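# Flip folded paper sheet face-down, folds closed, flat

## Task

Flip the folded sheet so it lies flat on the table with the folded-back corner on the bottom. At the end both folds must be closed, the layers aligned, and the paper free of any extra sharp crease. Release the paper and move the grippers away. Immediate failure: the whole sheet sinks more than roughly a finger's width after a gripper last touched or held it (even lightly), or any part of it passes beyond the table edge. Paper that has slipped more than a few millimetres between the fingertips is not held again until it sits still between them. A light grip does not count as holding if the paper, or a gripper touching it, descends faster than about two sheet-lengths per second. The result must stay in place without the robot's help, and everything has to settle shortly after you finish or it fails. Any unheld drop that lowers the sheet's mean height by more than about a finger's width costs score, even if one edge still touches the table.

## Robot and tools

Robot: two arms, left_arm and right_arm, each with a parallel two-finger gripper. Names are labels only, not image sides; left_arm sits on the +y side. Base positions in the scene frame: left_arm (+0.042, +0.236, 0) m, right_arm (+0.016, -0.314, 0) m, both facing almost straight along +x.

Frames: the scene frame has its origin on the table surface midway between the arms, +x pointing out across the table, +z up. Each gripper also has its own frame: fingers extend along its +z, and they open and close along its y. The reported end_effector_position is the pinch point between the pads, about 1 cm short of the fingertips.

execute_actions(actions): a list of actions run one after another; an empty list only returns the current state and images. Each action lasts 0.5 s (15 control steps at 1/30 s) and is a table of 1 to 15 rows; if fewer rows are given, the last row is repeated to fill 15 steps. Every row holds 14 numbers in [-1, 1], one list covering both arms: left_arm dx, dy, dz, rx, ry, rz, opening, then right_arm dx, dy, dz, rx, ry, rz, opening. Send all 14 even if one arm stays still. dx..rz are offsets, not poses: a target relative to that gripper's measured pose when the action began (for a call's first action, the pose in the latest result), expressed in the gripper's own axes. Each row is counted from that same starting pose, not added to the previous row. Scale: 1.0 equals 0.6 m of translation or 180 degrees; rx, ry, rz form a single rotation vector. Opening is absolute, not an offset: +1 is fully open (0.094 m), -1 is closed.

Per step, the commanded pose is limited to 70 mm and 16 degrees from the measured pose, so large offsets need several actions; afterwards the arm continues only to the last limited pose. If position and orientation conflict, position wins. Arms tend to finish a centimetre or more low, and zero offsets can let them keep sinking; to hold an arm in place, send the correction back toward its desired pose in the first call of a reply, then zeros, aiming higher if it still sags.

move(target, speed, blocking): target is one 14-number row laid out as above, offsets in each gripper's axes from the pose in the last result that reported one, same scale. Each gripper travels a straight line; both arms finish together, within 0.5 to 10 s (cut off at 10 s). speed is the top path speed in m/s, 0.002 to 0.5, default 0.25; rotation is capped at twice that in rad/s. The opening is applied at the start. Paths ignore obstacles and the other arm; grippers lag and may overshoot speed near full reach. Faster contact hits harder, and aiming further past the contact presses harder. blocking=false returns after 0.5 s while motion continues; then only wait or stop are accepted until a result shows the move ended. The move: line reports the ending (done, off_target, moving, held, fault) and limits (paced = pose clipped; held = steps blocked, after which the arm may surge); the result also lists distance to target.

wait(seconds): 0 to 10; arms keep their last command, a running move continues, and it returns early when the move ends. stop(): brakes a running move (needs stopping distance; fingers keep moving). zoom_image(camera, region): camera is cam_head_left, cam_head_right, cam_high, cam_left_wrist or cam_right_wrist; region [x0, y0, x1, y1] pixels from the top-left, at most 504 by 504. read_manual(section): licence texts only. finished_scene(scene): the current scene number; ends it irreversibly, so the sheet must already be correct, released and settled.

Results: a state line per arm with gripper position (m) and quat_wxyz in the scene frame (less accurate at long reach); Hand target lines show what the controller is driving toward; pose unreachable means a clearance check altered or blocked that arm; grip_measured is the finger opening on the command scale (the last Joint positions value is the opening in metres; each gripper may read off by up to about 1 mm). Joint torques are noisy, offset total drive outputs. FAULT, MOTOR HOT (from 75 °C) and OVER-TEMPERATURE lines warn of stops; at 90 °C an arm pauses 10 s, at 100 °C it goes limp and falls. Joint ranges (rad): waist -2.618 to 3.054, shoulder 0 to 3.142, elbow 0 to 3.142, wrist pitch and yaw -1.571 to 1.571, wrist roll -2.094 to 2.094.

Gripping: command an opening below grip_measured to hold; about 0.03 under grips firmly, smaller gaps grip gently. Very thin items like paper receive less squeeze force.

Avoid: letting the sheet fall or sink more than about a finger's width when unheld, any of it leaving the table edge, lowering a lightly gripped sheet quickly, paper sliding in the fingers, arms colliding or pressing each other, hard pushes into the table, and long loaded holds that heat motors. The sim keeps running while you compose replies, holding the last command.

Each tool is called as a command line: name --argument value for each argument, lists and objects as JSON in quotes; but a table of rows of numbers goes row by row, as --pt "numbers of a row", without its own name.

## Session

execute_actions --actions '[]'

Scene clock: 0.00 s.
left_arm: end_effector_position=(+0.4212, +0.2260, +0.4048) grip_measured=+1.000 end_effector_quat_wxyz=(+0.704, +0.002, +0.710, -0.014) | right_arm: end_effector_position=(+0.4013, -0.3185, +0.4039) grip_measured=+1.000 end_effector_quat_wxyz=(+0.704, +0.004, +0.710, -0.003)
Joint positions: left_arm=[ 0.001  1.039  1.043 -0.013 -0.011 -0.017  0.094] | right_arm=[-0.01   1.061  1.05   0.002 -0.008  0.002  0.094]
Joint velocities: left_arm=[-0.017  0.002  0.002  0.037  0.022 -0.007  0.   ] | right_arm=[-0.017  0.007 -0.002 -0.022 -0.066  0.007  0.   ]
Joint torques (N m, as the arm reports them, + toward a larger angle): no reading
Motor temperatures (°C, as the motors report them): left_arm=[23 25 24 23 25 26] | right_arm=[23 23 26 24 23 24]
Hand target (left_arm): +0.419, +0.226, +0.405; +0.702, +0.002, +0.712, -0.015
Hand target (right_arm): +0.399, -0.318, +0.407; +0.705, +0.004, +0.709, -0.002

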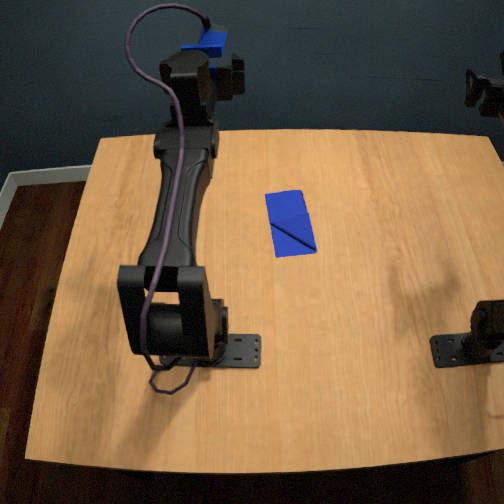

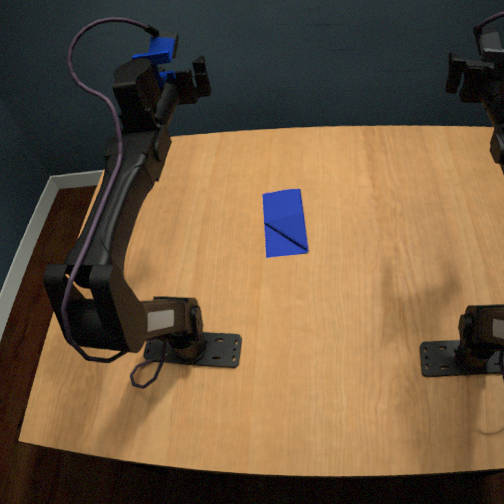

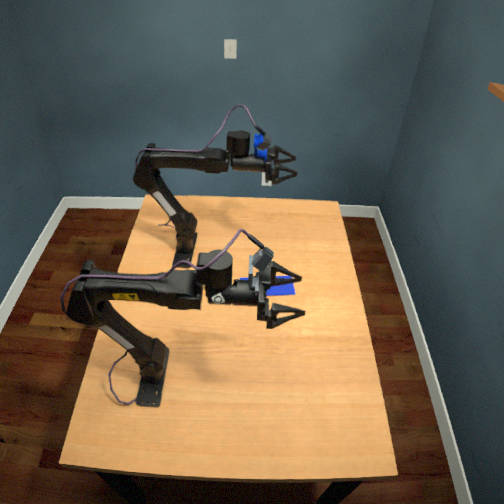

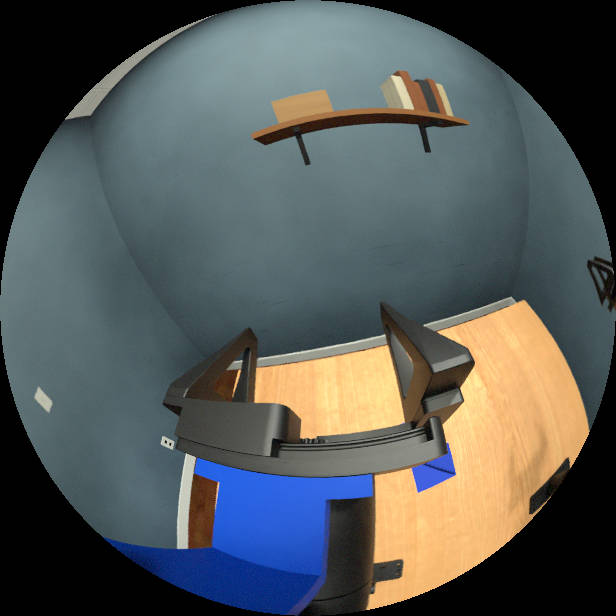

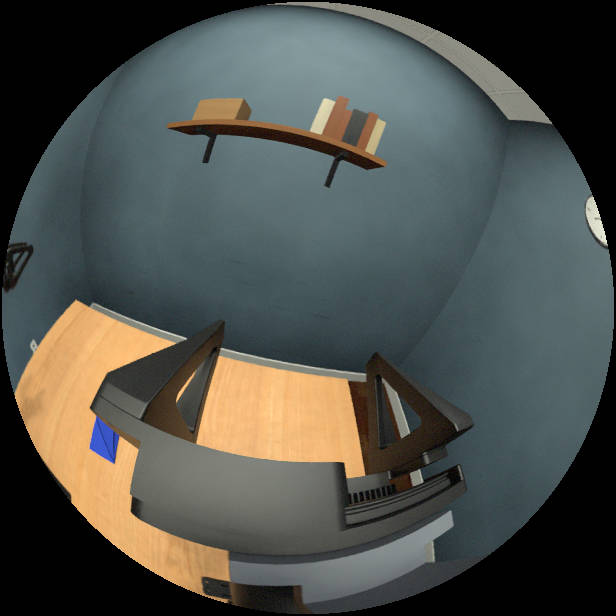

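zoom_image --camera "cam_head_left" --region '[240,175,340,275]'

zoom_image --camera "cam_head_right" --region '[235,175,335,275]'

Region (240, 175, 340, 275) of cam_head_left's 504x504 image, scaled by 5.040, with more detail than that image has.

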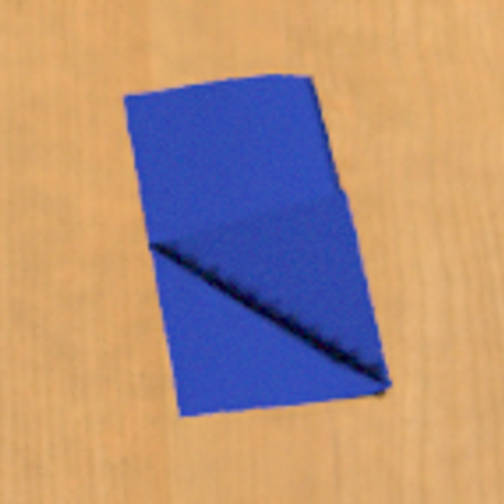

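Region (235, 175, 335, 275) of cam_head_right's 504x504 image, scaled by 5.040, with more detail than that image has.

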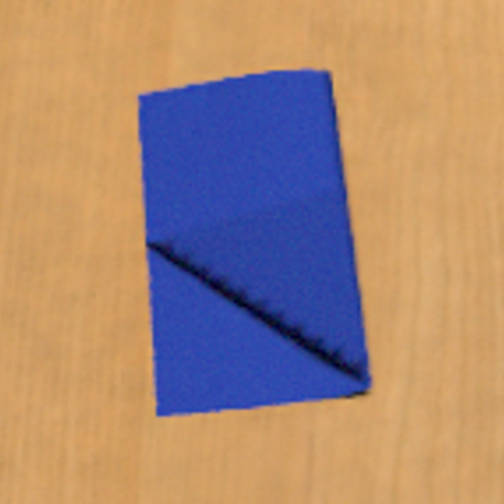

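move --target '[0.54,-0.16,-0.085,0.208,0.267,0.097,-1,0.54,0.415,-0.12,-0.109,0.424,0.27,-0.4]' --speed 0.35

Scene clock: 15.00 s.
left_arm: end_effector_position=(+0.3752, +0.1365, +0.0907) grip_measured=-0.989 end_effector_quat_wxyz=(+0.328, +0.320, +0.882, -0.110) | right_arm: end_effector_position=(+0.3332, -0.0720, +0.0811) grip_measured=-0.398 end_effector_quat_wxyz=(+0.070, +0.171, +0.910, +0.372)
Joint positions: left_arm=[-0.082  1.377  0.753 -0.319  0.348  0.464  0.001] | right_arm=[ 0.437  1.63   0.909 -0.235 -0.509  0.966  0.028]
Joint velocities: left_arm=[-0.002 -0.002  0.002  0.022 -0.007  0.051 -0.   ] | right_arm=[-0.007  0.007  0.017 -0.081 -0.051  0.022  0.   ]
Joint torques (N m, as the arm reports them, + toward a larger angle): left_arm=[-0.6  -4.51  6.4   1.39  0.27  0.1 ] | right_arm=[ 0.7  -7.01  5.75  1.75 -0.3   0.12]
Motor temperatures (°C, as the motors report them): left_arm=[23 25 26 25 25 26] | right_arm=[23 24 28 27 23 24]
Hand target (left_arm): +0.366, +0.132, +0.082; +0.312, +0.328, +0.883, -0.121
Hand target (right_arm): +0.329, -0.068, +0.080; +0.064, +0.169, +0.909, +0.376
Off the commanded pose (left_arm): 0.017 m, 3 deg.
Off the commanded pose (right_arm): 0.006 m, 1 deg.
move: off_target (left_arm)

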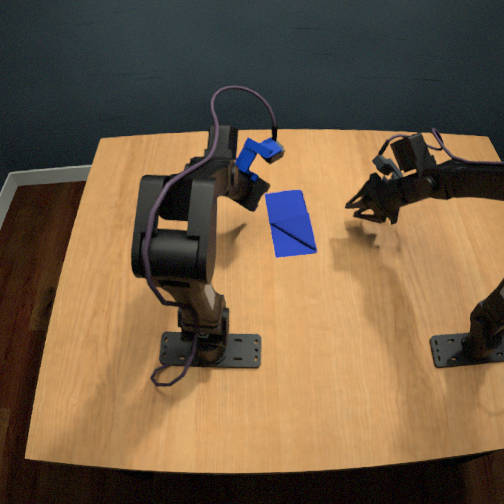

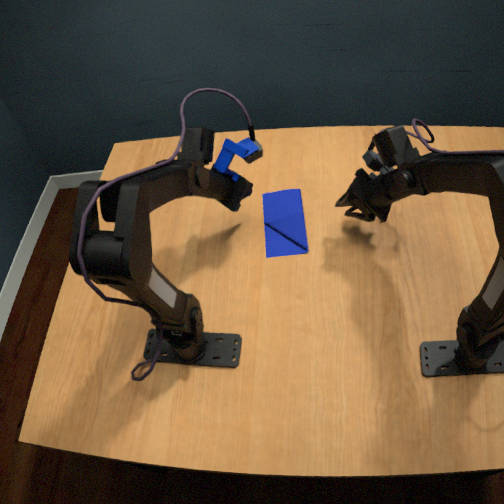

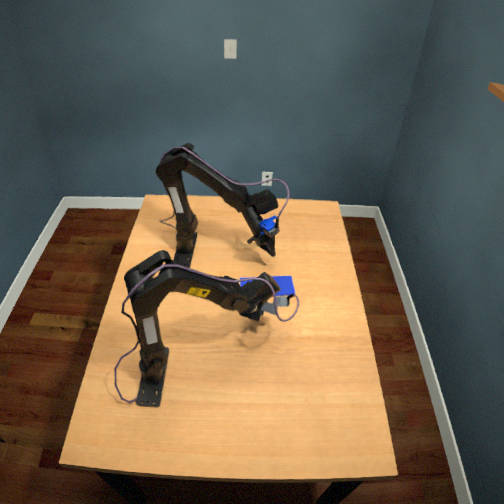

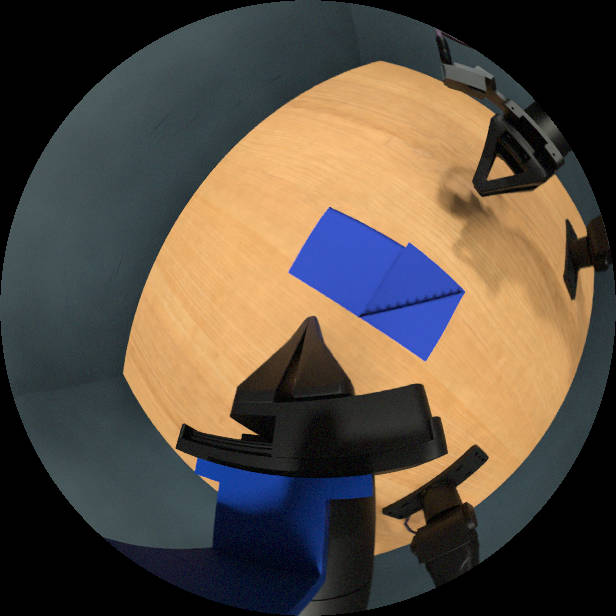

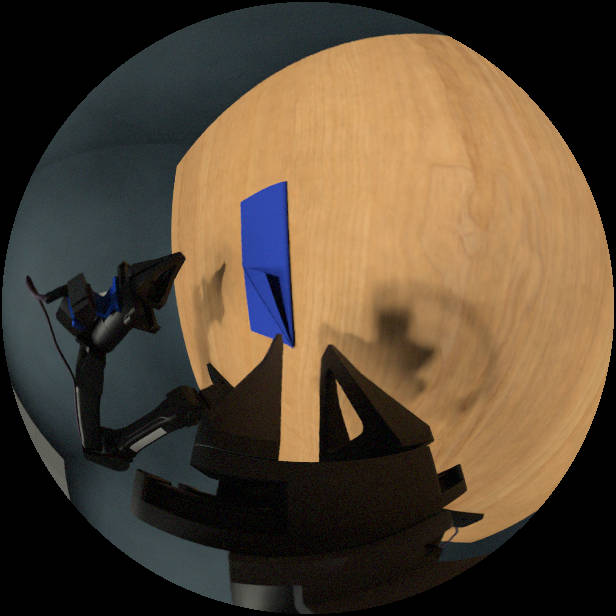

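move --target '[0.039,-0.06,0.118,0,0,-0.45,-1,0,0.003,0.138,0,0,0,-0.4]' --speed 0.35

zoom_image --camera "cam_right_wrist" --region '[150,150,450,450]'

zoom_image --camera "cam_head_left" --region '[220,150,380,290]'

Scene clock: 23.50 s.
left_arm: end_effector_position=(+0.3821, +0.0915, +0.0312) grip_measured=-0.989 end_effector_quat_wxyz=(+0.187, -0.325, +0.875, -0.306) | right_arm: end_effector_position=(+0.3500, -0.0237, +0.0192) grip_measured=-0.398 end_effector_quat_wxyz=(+0.065, +0.173, +0.912, +0.367)
Joint positions: left_arm=[-0.249  1.573  0.62   0.079  0.252 -1.087  0.001] | right_arm=[ 0.547  1.901  0.952  0.023 -0.442  1.066  0.028]
Joint velocities: left_arm=[-0.007  0.002  0.017 -0.051 -0.007 -0.007 -0.001] | right_arm=[ 0.002 -0.002 -0.002  0.022 -0.051  0.022 -0.001]
Joint torques (N m, as the arm reports them, + toward a larger angle): left_arm=[-0.62 -5.22  5.14  1.69  0.01 -0.04] | right_arm=[ 0.85 -8.24  7.21  1.82 -0.2   0.08]
Motor temperatures (°C, as the motors report them): left_arm=[23 26 26 25 25 26] | right_arm=[23 26 28 28 23 24]
Hand target (left_arm): +0.375, +0.092, +0.022; +0.179, -0.329, +0.879, -0.296
Hand target (right_arm): +0.355, -0.017, +0.023; +0.070, +0.171, +0.910, +0.372
Off the commanded pose (left_arm): 0.013 m, 2 deg.
Off the commanded pose (right_arm): 0.009 m, 1 deg.
move: off_target (left_arm)

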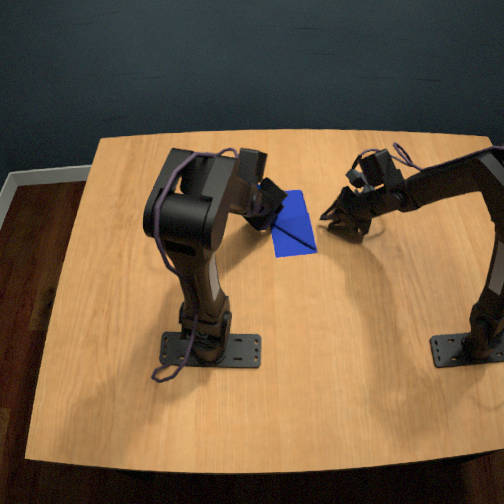

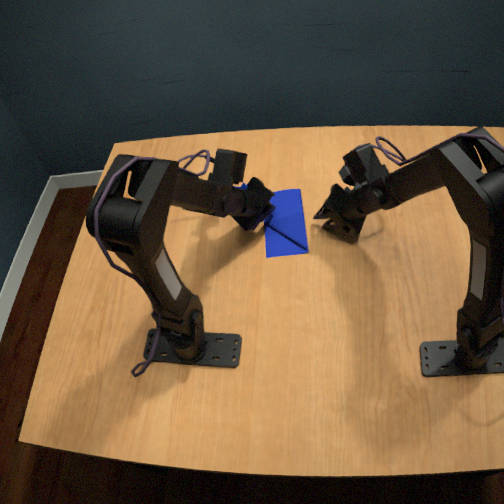

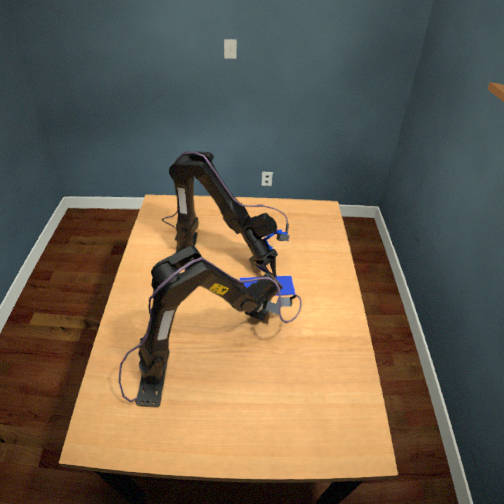

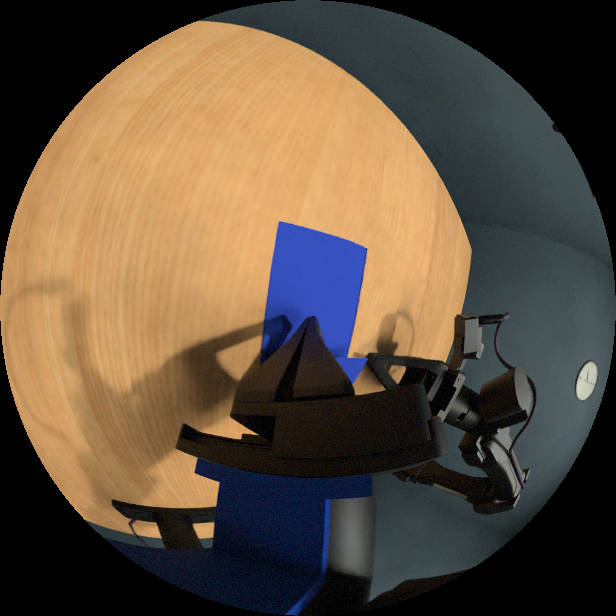

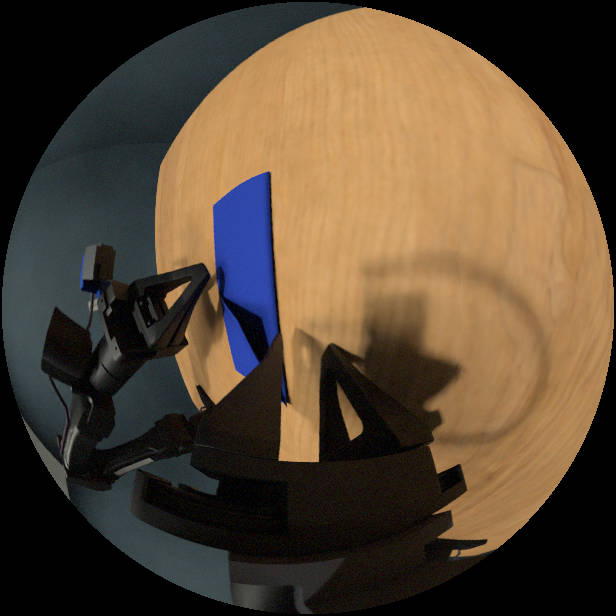

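Region (150, 150, 450, 450) of cam_right_wrist's 616x616 image, scaled by 1.680, with more detail than that image has.

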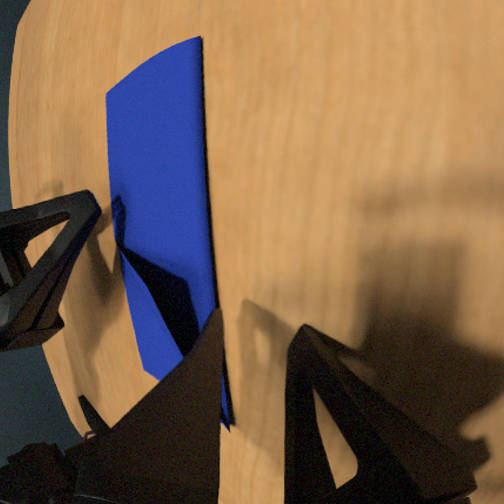

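Region (220, 150, 380, 290) of cam_head_left's 504x504 image, scaled by 3.150, with more detail than that image has; it fills the top 441 rows of this view, and the rest is white.

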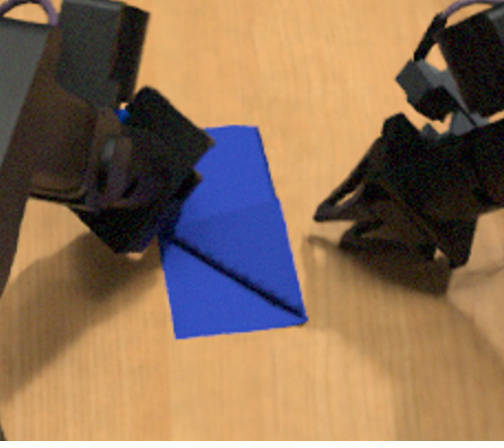

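move --target '[-0.002,0.047,0.038,0,0,0,-1,0.035,0.022,0,-0.03,0.058,-0.058,-0.06]' --speed 0.1

zoom_image --camera "cam_right_wrist" --region '[150,150,450,450]'

Scene clock: 29.13 s.
left_arm: end_effector_position=(+0.3935, +0.0936, +0.0118) grip_measured=-0.989 end_effector_quat_wxyz=(+0.203, -0.321, +0.868, -0.321) | right_arm: end_effector_position=(+0.3304, -0.0069, +0.0276) grip_measured=-0.061 end_effector_quat_wxyz=(+0.026, +0.056, +0.908, +0.415)
Joint positions: left_arm=[-0.226  1.678  0.58   0.268  0.271 -1.076  0.001] | right_arm=[ 0.531  1.93   0.983 -0.013 -0.647  0.858  0.044]
Joint velocities: left_arm=[-0.017 -0.002  0.007  0.022 -0.022  0.022  0.001] | right_arm=[ 0.002  0.002 -0.002 -0.037 -0.081  0.066  0.   ]
Joint torques (N m, as the arm reports them, + toward a larger angle): left_arm=[ 0.63 -5.12  4.24  1.61  0.11  0.12] | right_arm=[-0.71 -8.38  7.08  1.42 -0.35 -0.15]
Motor temperatures (°C, as the motors report them): left_arm=[23 26 26 25 25 26] | right_arm=[23 27 29 28 23 24]
Hand target (left_arm): +0.383, +0.100, -0.003; +0.187, -0.325, +0.875, -0.306
Hand target (right_arm): +0.334, -0.007, +0.029; +0.024, +0.053, +0.907, +0.416
Off the commanded pose (left_arm): 0.021 m, 3 deg.
Off the commanded pose (right_arm): 0.004 m, 1 deg.
move: off_target (left_arm)

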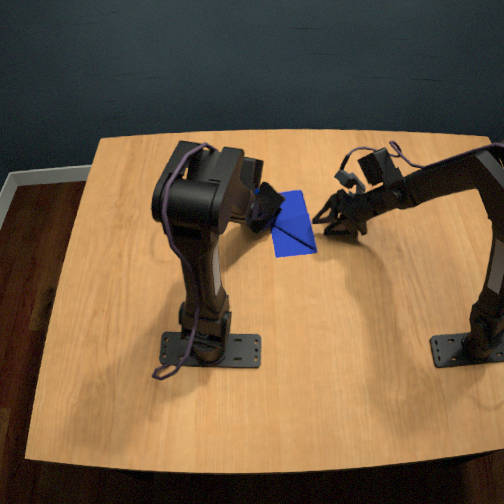

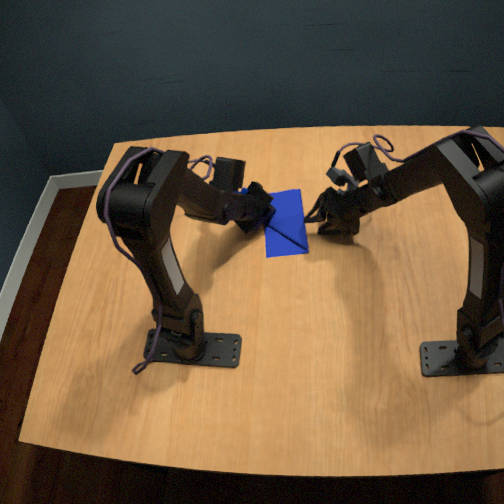

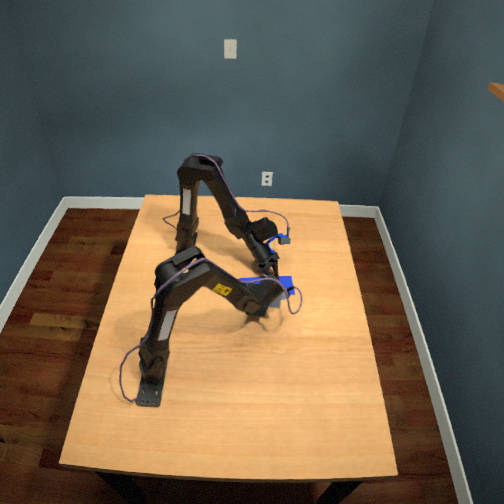

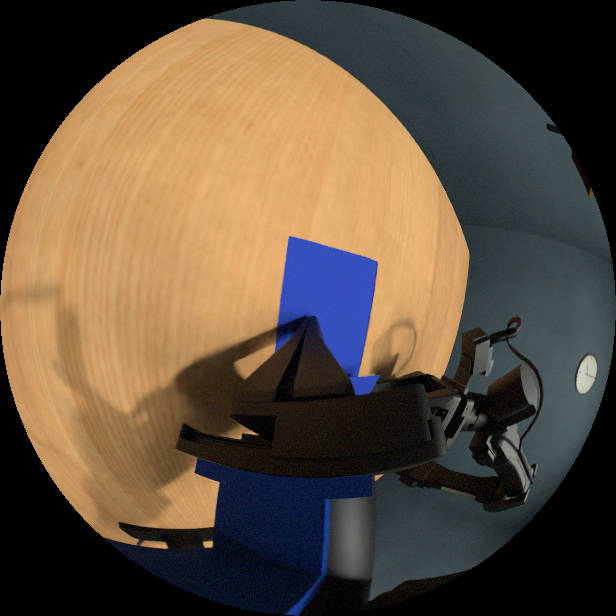

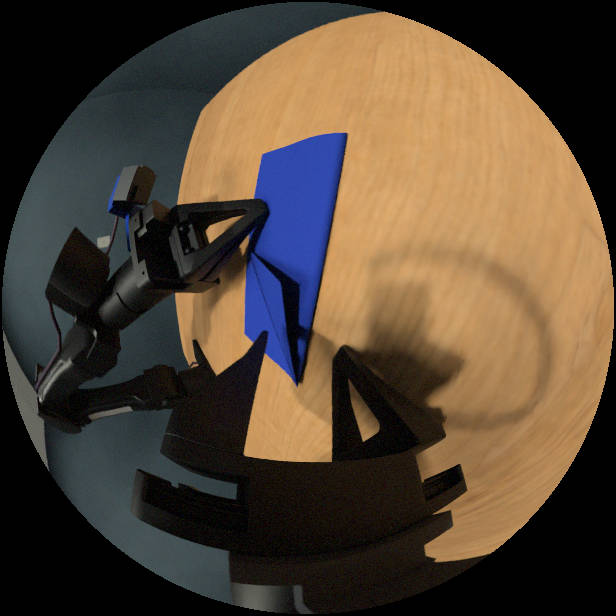

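Region (150, 150, 450, 450) of cam_right_wrist's 616x616 image, scaled by 1.680, with more detail than that image has.

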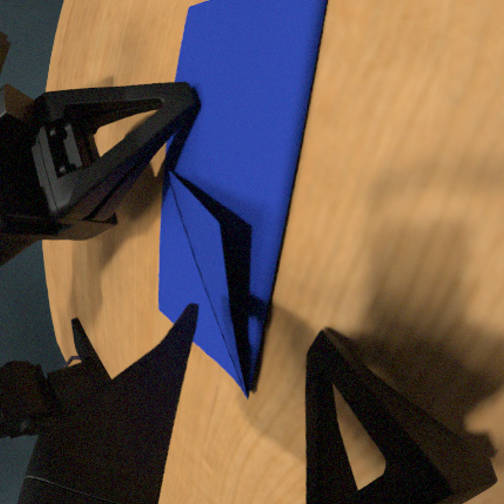

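move --target '[0.004,0.02,0.016,0,0,0,-1,0,0.002,0.038,0,0,0,-0.06]' --speed 0.04

move --target '[0.004,0.02,0.016,0,0,0,-1,0,0.02,0.046,0,0,0,-0.06]' --speed 0.02

zoom_image --camera "cam_right_wrist" --region '[150,150,450,450]'

Scene clock: 32.13 s.
left_arm: end_effector_position=(+0.4040, +0.0906, +0.0121) grip_measured=-0.989 end_effector_quat_wxyz=(+0.221, -0.314, +0.861, -0.334) | right_arm: end_effector_position=(+0.3341, +0.0105, +0.0249) grip_measured=-0.061 end_effector_quat_wxyz=(+0.034, +0.048, +0.901, +0.430)
Joint positions: left_arm=[-0.226  1.717  0.58   0.354  0.272 -1.076  0.001] | right_arm=[ 0.562  1.973  0.997  0.072 -0.644  0.892  0.044]
Joint velocities: left_arm=[-0.007 -0.002 -0.017  0.066 -0.022 -0.022  0.001] | right_arm=[-0.012  0.017  0.007 -0.007  0.037  0.022 -0.001]
Joint torques (N m, as the arm reports them, + toward a larger angle): left_arm=[ 0.27 -5.46  3.78  1.71  0.11  0.02] | right_arm=[ 0.73 -7.71  6.35  1.57 -0.04  0.06]
Motor temperatures (°C, as the motors report them): left_arm=[23 26 26 25 25 26] | right_arm=[23 27 29 28 23 24]
Hand target (left_arm): +0.392, +0.095, -0.003; +0.203, -0.321, +0.867, -0.321
Hand target (right_arm): +0.332, +0.011, +0.014; +0.026, +0.056, +0.908, +0.415
Off the commanded pose (left_arm): 0.020 m, 3 deg.
Off the commanded pose (right_arm): 0.011 m, 2 deg.
move: off_target (left_arm, right_arm)

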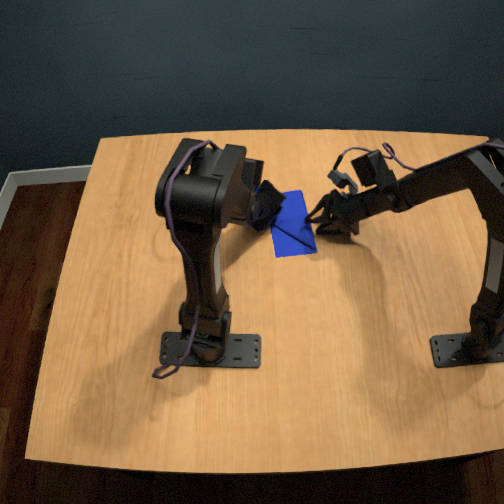

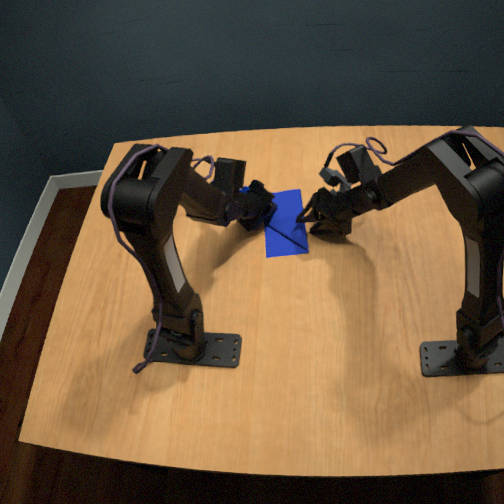

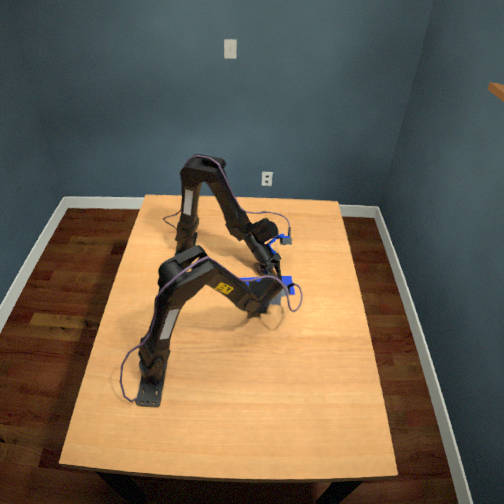

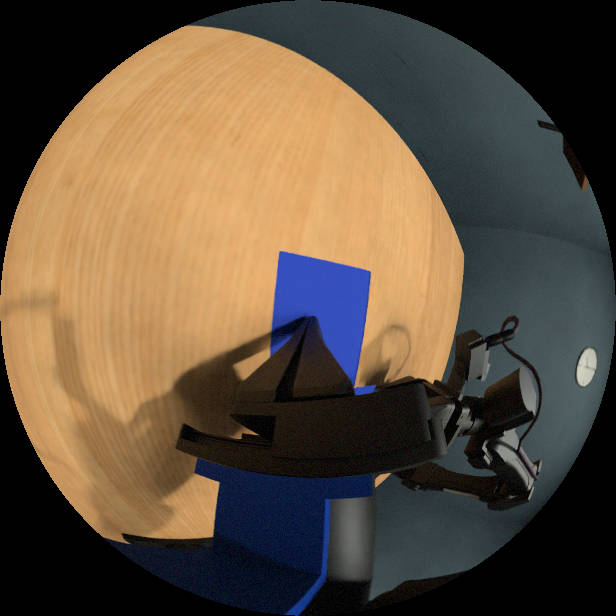

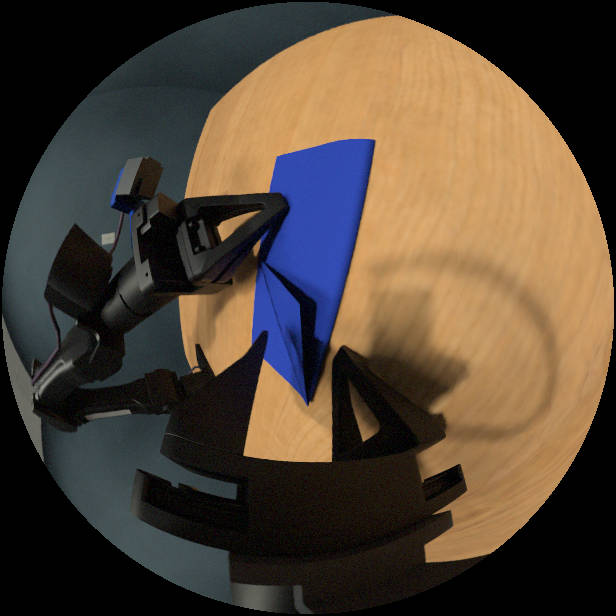

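Scene clock: 33.87 s.
left_arm: end_effector_position=(+0.4142, +0.0879, +0.0122) grip_measured=-0.989 end_effector_quat_wxyz=(+0.239, -0.308, +0.853, -0.347) | right_arm: end_effector_position=(+0.3387, +0.0372, +0.0253) grip_measured=-0.061 end_effector_quat_wxyz=(+0.041, +0.042, +0.896, +0.440)
Joint positions: left_arm=[-0.226  1.76   0.58   0.445  0.272 -1.076  0.001] | right_arm=[ 0.613  2.026  1.051  0.128 -0.622  0.942  0.044]
Joint velocities: left_arm=[-0.007  0.007 -0.002 -0.022 -0.022  0.037 -0.   ] | right_arm=[-0.007 -0.002 -0.012  0.007  0.037 -0.11  -0.002]
Joint torques (N m, as the arm reports them, + toward a larger angle): left_arm=[ 0.23 -5.71  4.07  1.71  0.11  0.03] | right_arm=[ 0.6  -8.17  6.71  1.68 -0.04  0.06]
Motor temperatures (°C, as the motors report them): left_arm=[23 26 26 25 25 26] | right_arm=[23 28 29 28 23 24]
Hand target (left_arm): +0.403, +0.092, -0.003; +0.221, -0.314, +0.861, -0.334
Hand target (right_arm): +0.337, +0.039, +0.017; +0.034, +0.048, +0.901, +0.429
Off the commanded pose (left_arm): 0.019 m, 3 deg.
Off the commanded pose (right_arm): 0.009 m, 2 deg.
move: off_target (left_arm)

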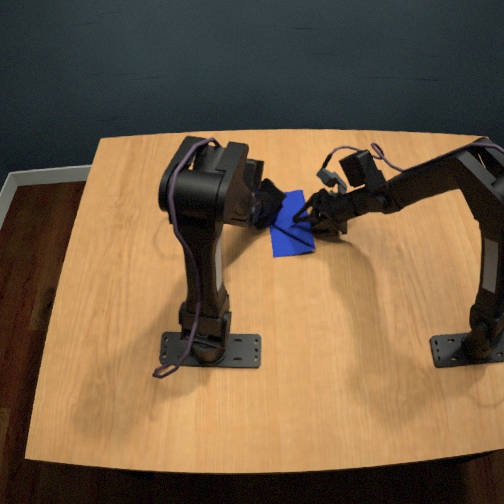

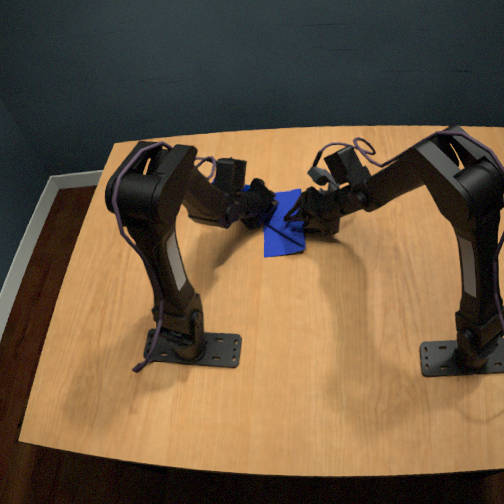

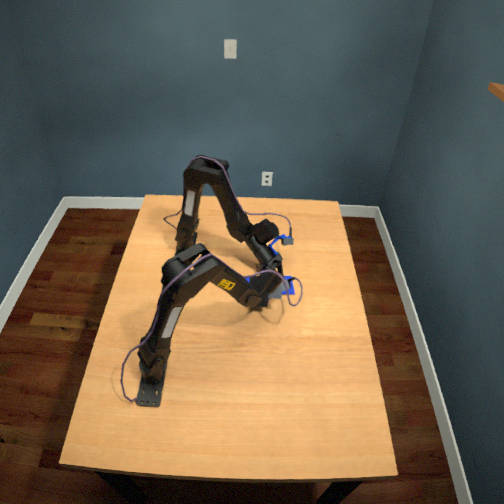

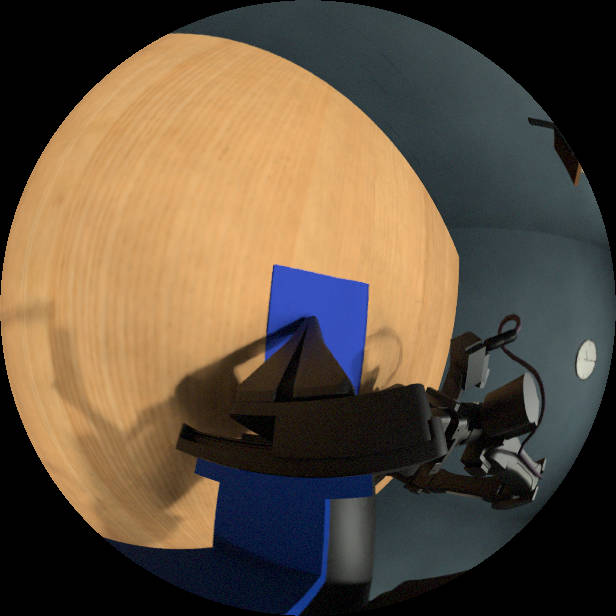

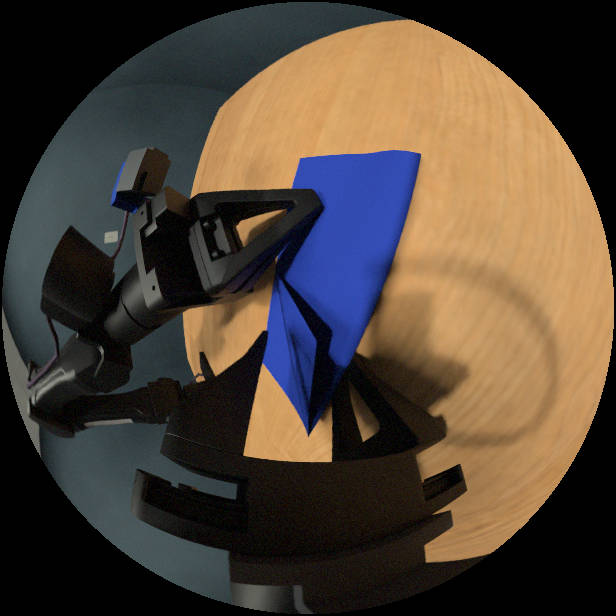

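Region (150, 150, 450, 450) of cam_right_wrist's 616x616 image, scaled by 1.680, with more detail than that image has.

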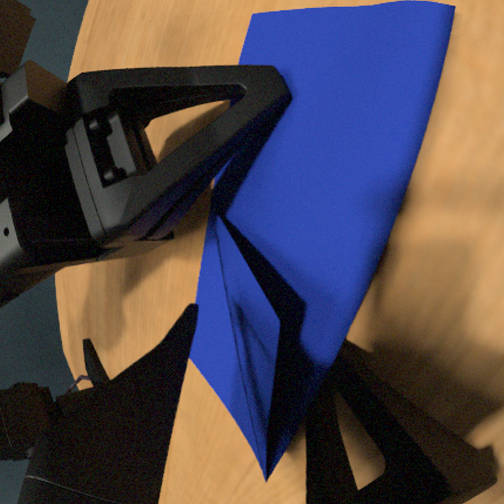

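execute_actions --actions '[[[0,0.01,0,0,0,0,-1,-0.005,0.006,0.008,0,0,0,-0.15]],[[0,0.01,0,0,0,0,-1,-0.005,0.006,0.008,0,0,0,-0.3]],[[-0.03,0,-0.04,0,0,0,-1,0,0.004,0.004,-0.02,0,0,-0.45]],[[-0.05,0,-0.06,0,0,0,-1,0,0.004,0.004,-0.02,0,0,-0.6]]]'

zoom_image --camera "cam_right_wrist" --region '[150,150,450,450]'

Scene clock: 39.73 s.
left_arm: end_effector_position=(+0.4176, +0.1501, +0.0632) grip_measured=-0.989 end_effector_quat_wxyz=(+0.266, -0.319, +0.836, -0.359) | right_arm: end_effector_position=(+0.3442, +0.0506, +0.0360) grip_measured=-0.598 end_effector_quat_wxyz=(+0.059, +0.029, +0.867, +0.493)
Joint positions: left_arm=[-0.005  1.544  0.585  0.243  0.415 -0.961  0.001] | right_arm=[ 0.613  2.054  1.016  0.33  -0.677  0.994  0.019]
Joint velocities: left_arm=[-0.002  0.007  0.002 -0.037  0.066  0.037  0.001] | right_arm=[ 0.007  0.017  0.007  0.007 -0.066  0.022 -0.   ]
Joint torques (N m, as the arm reports them, + toward a larger angle): left_arm=[-0.21 -6.37  8.41  1.62  0.23  0.12] | right_arm=[-0.56 -9.47  4.67  2.01 -0.31  0.09]
Motor temperatures (°C, as the motors report them): left_arm=[23 26 26 26 25 26] | right_arm=[23 29 29 28 23 24]
Hand target (left_arm): +0.419, +0.147, +0.068; +0.263, -0.308, +0.840, -0.362
Hand target (right_arm): +0.343, +0.048, +0.031; +0.052, +0.034, +0.867, +0.494
Off the commanded pose (left_arm): 0.006 m, 1 deg.
Off the commanded pose (right_arm): 0.006 m, 1 deg.

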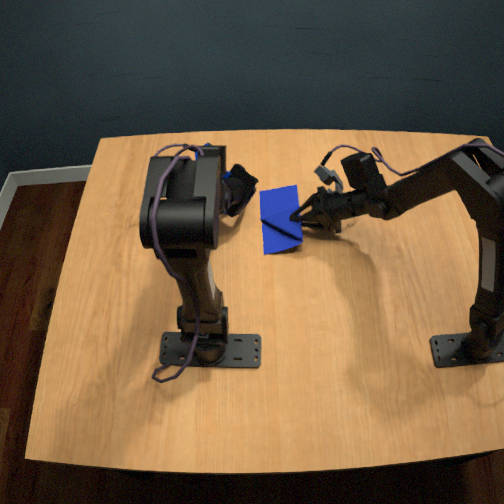

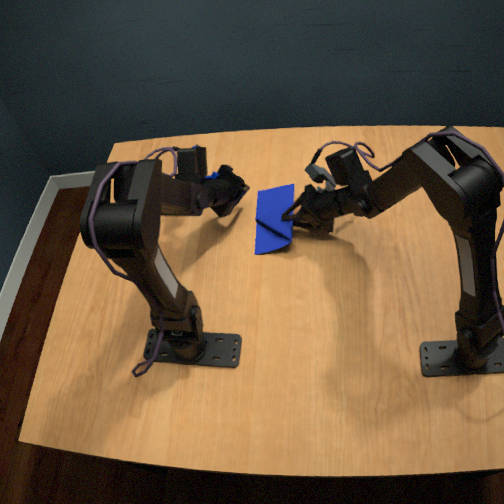

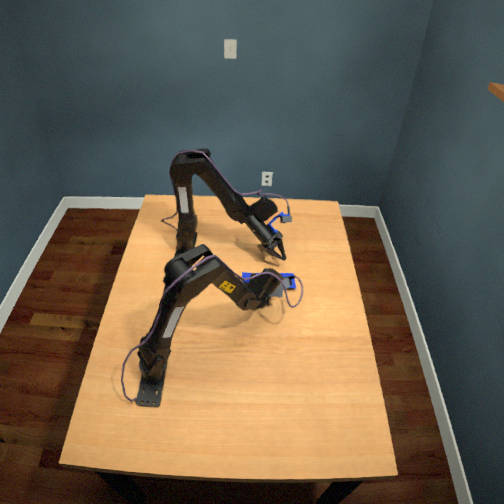

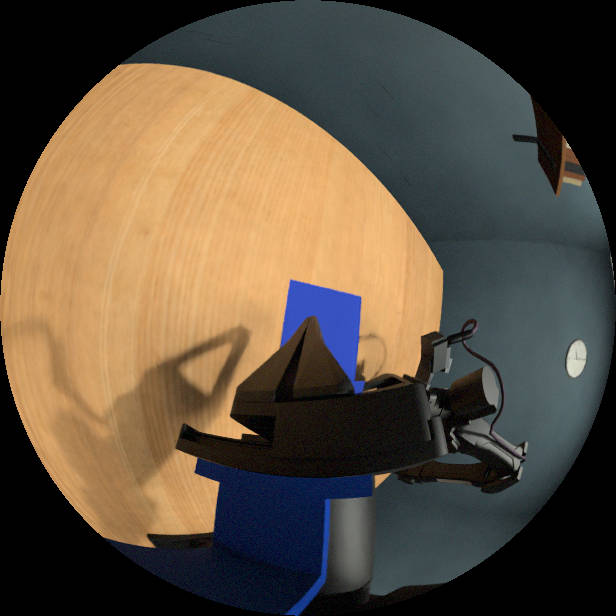

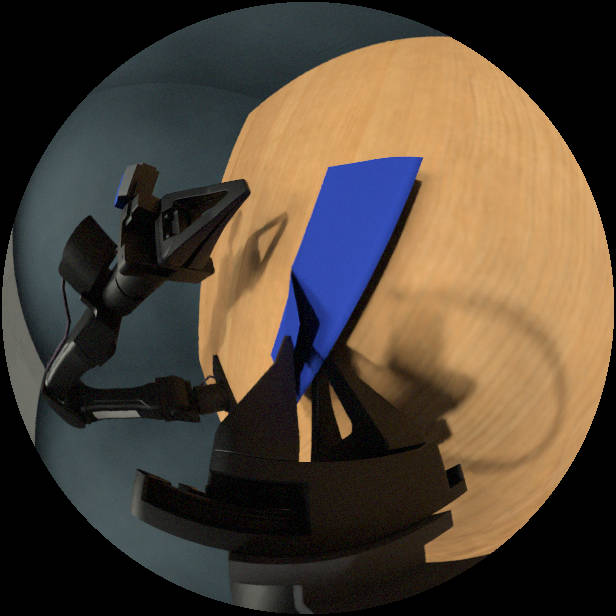

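Region (150, 150, 450, 450) of cam_right_wrist's 616x616 image, scaled by 1.680, with more detail than that image has.

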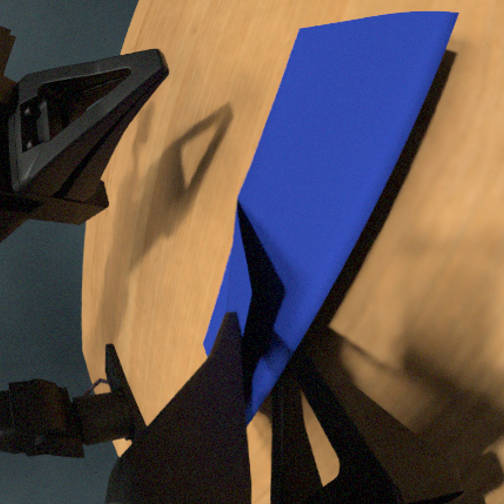

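execute_actions --actions '[[[-0.05,0,-0.08,0,0,0,-1,0,0,0,0,0,0,-0.7],[-0.05,0,-0.08,0,0,0,-1,0,0,0,0,0,0,-0.7],[-0.05,0,-0.08,0,0,0,-1,0,0,0,0,0,0,-0.75],[-0.05,0,-0.08,0,0,0,-1,0,0,0,0,0,0,-0.8]],[[-0.05,0,-0.06,0,0,0,-1,0,0,0,0,0,0,-0.85],[-0.05,0,-0.06,0,0,0,-1,0,0,0,0,0,0,-0.9],[-0.05,0,-0.06,0,0,0,-1,0,0,0,0,0,0,-0.95],[-0.05,0,-0.06,0,0,0,-1,0,0,0,0,0,0,-1]]]'

zoom_image --camera "cam_head_left" --region '[230,160,350,280]'

Scene clock: 43.90 s.
left_arm: end_effector_position=(+0.4007, +0.2347, +0.1148) grip_measured=-0.989 end_effector_quat_wxyz=(+0.272, -0.342, +0.827, -0.354) | right_arm: end_effector_position=(+0.3445, +0.0510, +0.0369) grip_measured=-0.982 end_effector_quat_wxyz=(+0.059, +0.028, +0.866, +0.495)
Joint positions: left_arm=[ 0.319  1.373  0.709 -0.163  0.615 -0.747  0.001] | right_arm=[ 0.613  2.054  1.016  0.335 -0.678  0.996  0.001]
Joint velocities: left_arm=[-0.002  0.007 -0.017 -0.11   0.066  0.007 -0.001] | right_arm=[ 0.012 -0.002 -0.007  0.037 -0.037 -0.022  0.002]
Joint torques (N m, as the arm reports them, + toward a larger angle): left_arm=[-0.08 -5.68  9.17  1.47  0.32  0.14] | right_arm=[  0.11 -10.03   5.58   1.96  -0.21   0.03]
Motor temperatures (°C, as the motors report them): left_arm=[23 27 26 26 25 26] | right_arm=[23 29 29 28 23 24]
Hand target (left_arm): +0.400, +0.232, +0.122; +0.272, -0.330, +0.830, -0.358
Hand target (right_arm): +0.345, +0.051, +0.037; +0.059, +0.028, +0.866, +0.495
Off the commanded pose (left_arm): 0.008 m, 2 deg.
Off the commanded pose (right_arm): 0.000 m, 0 deg.

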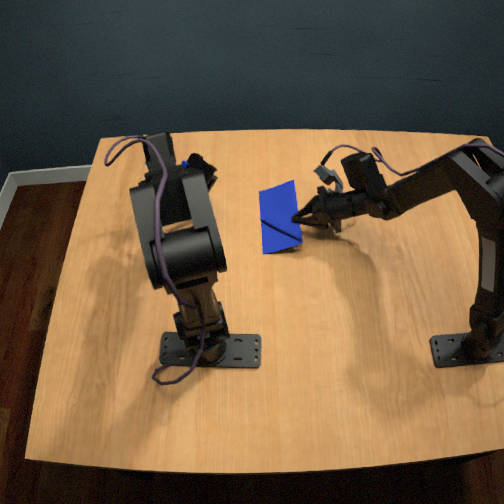

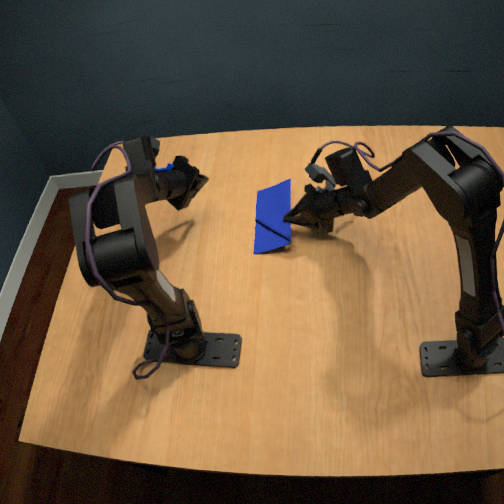

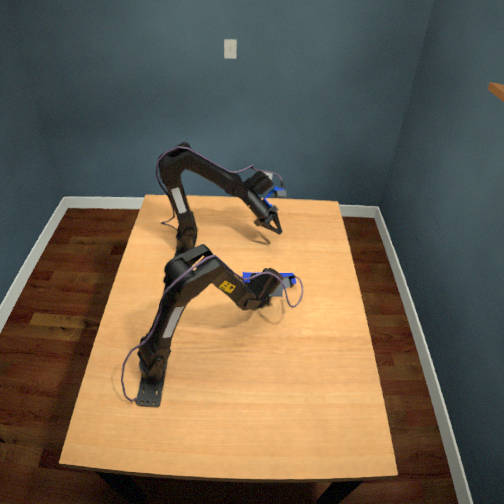

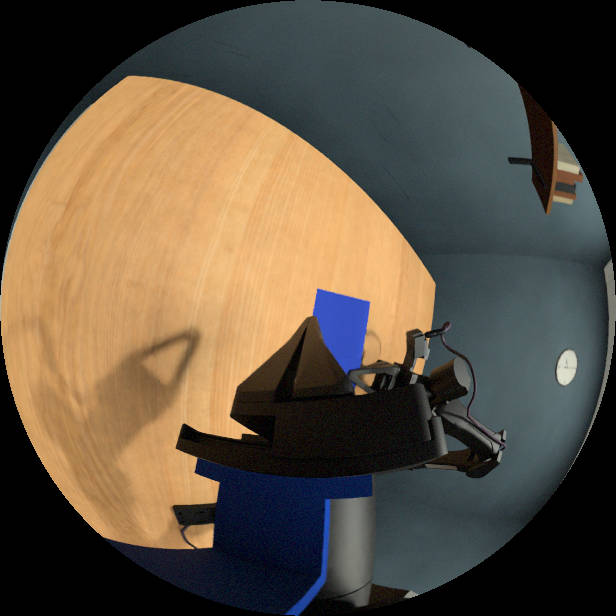

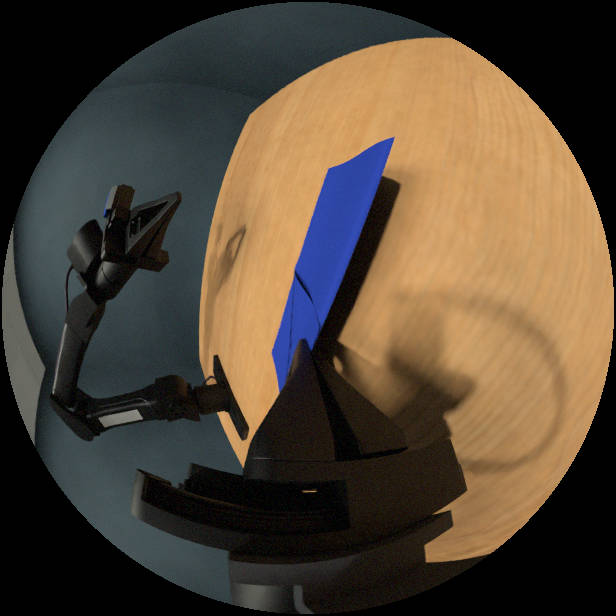

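Region (230, 160, 350, 280) of cam_head_left's 504x504 image, scaled by 4.200, with more detail than that image has.

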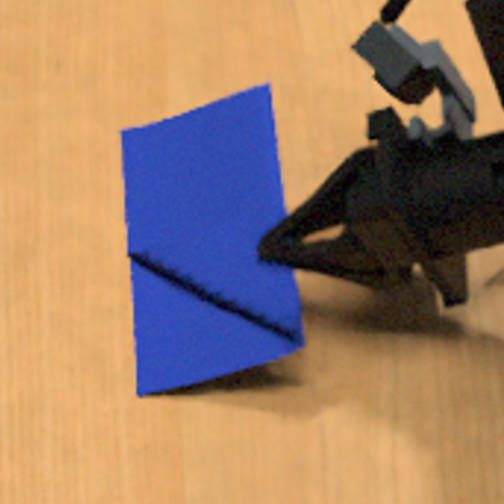

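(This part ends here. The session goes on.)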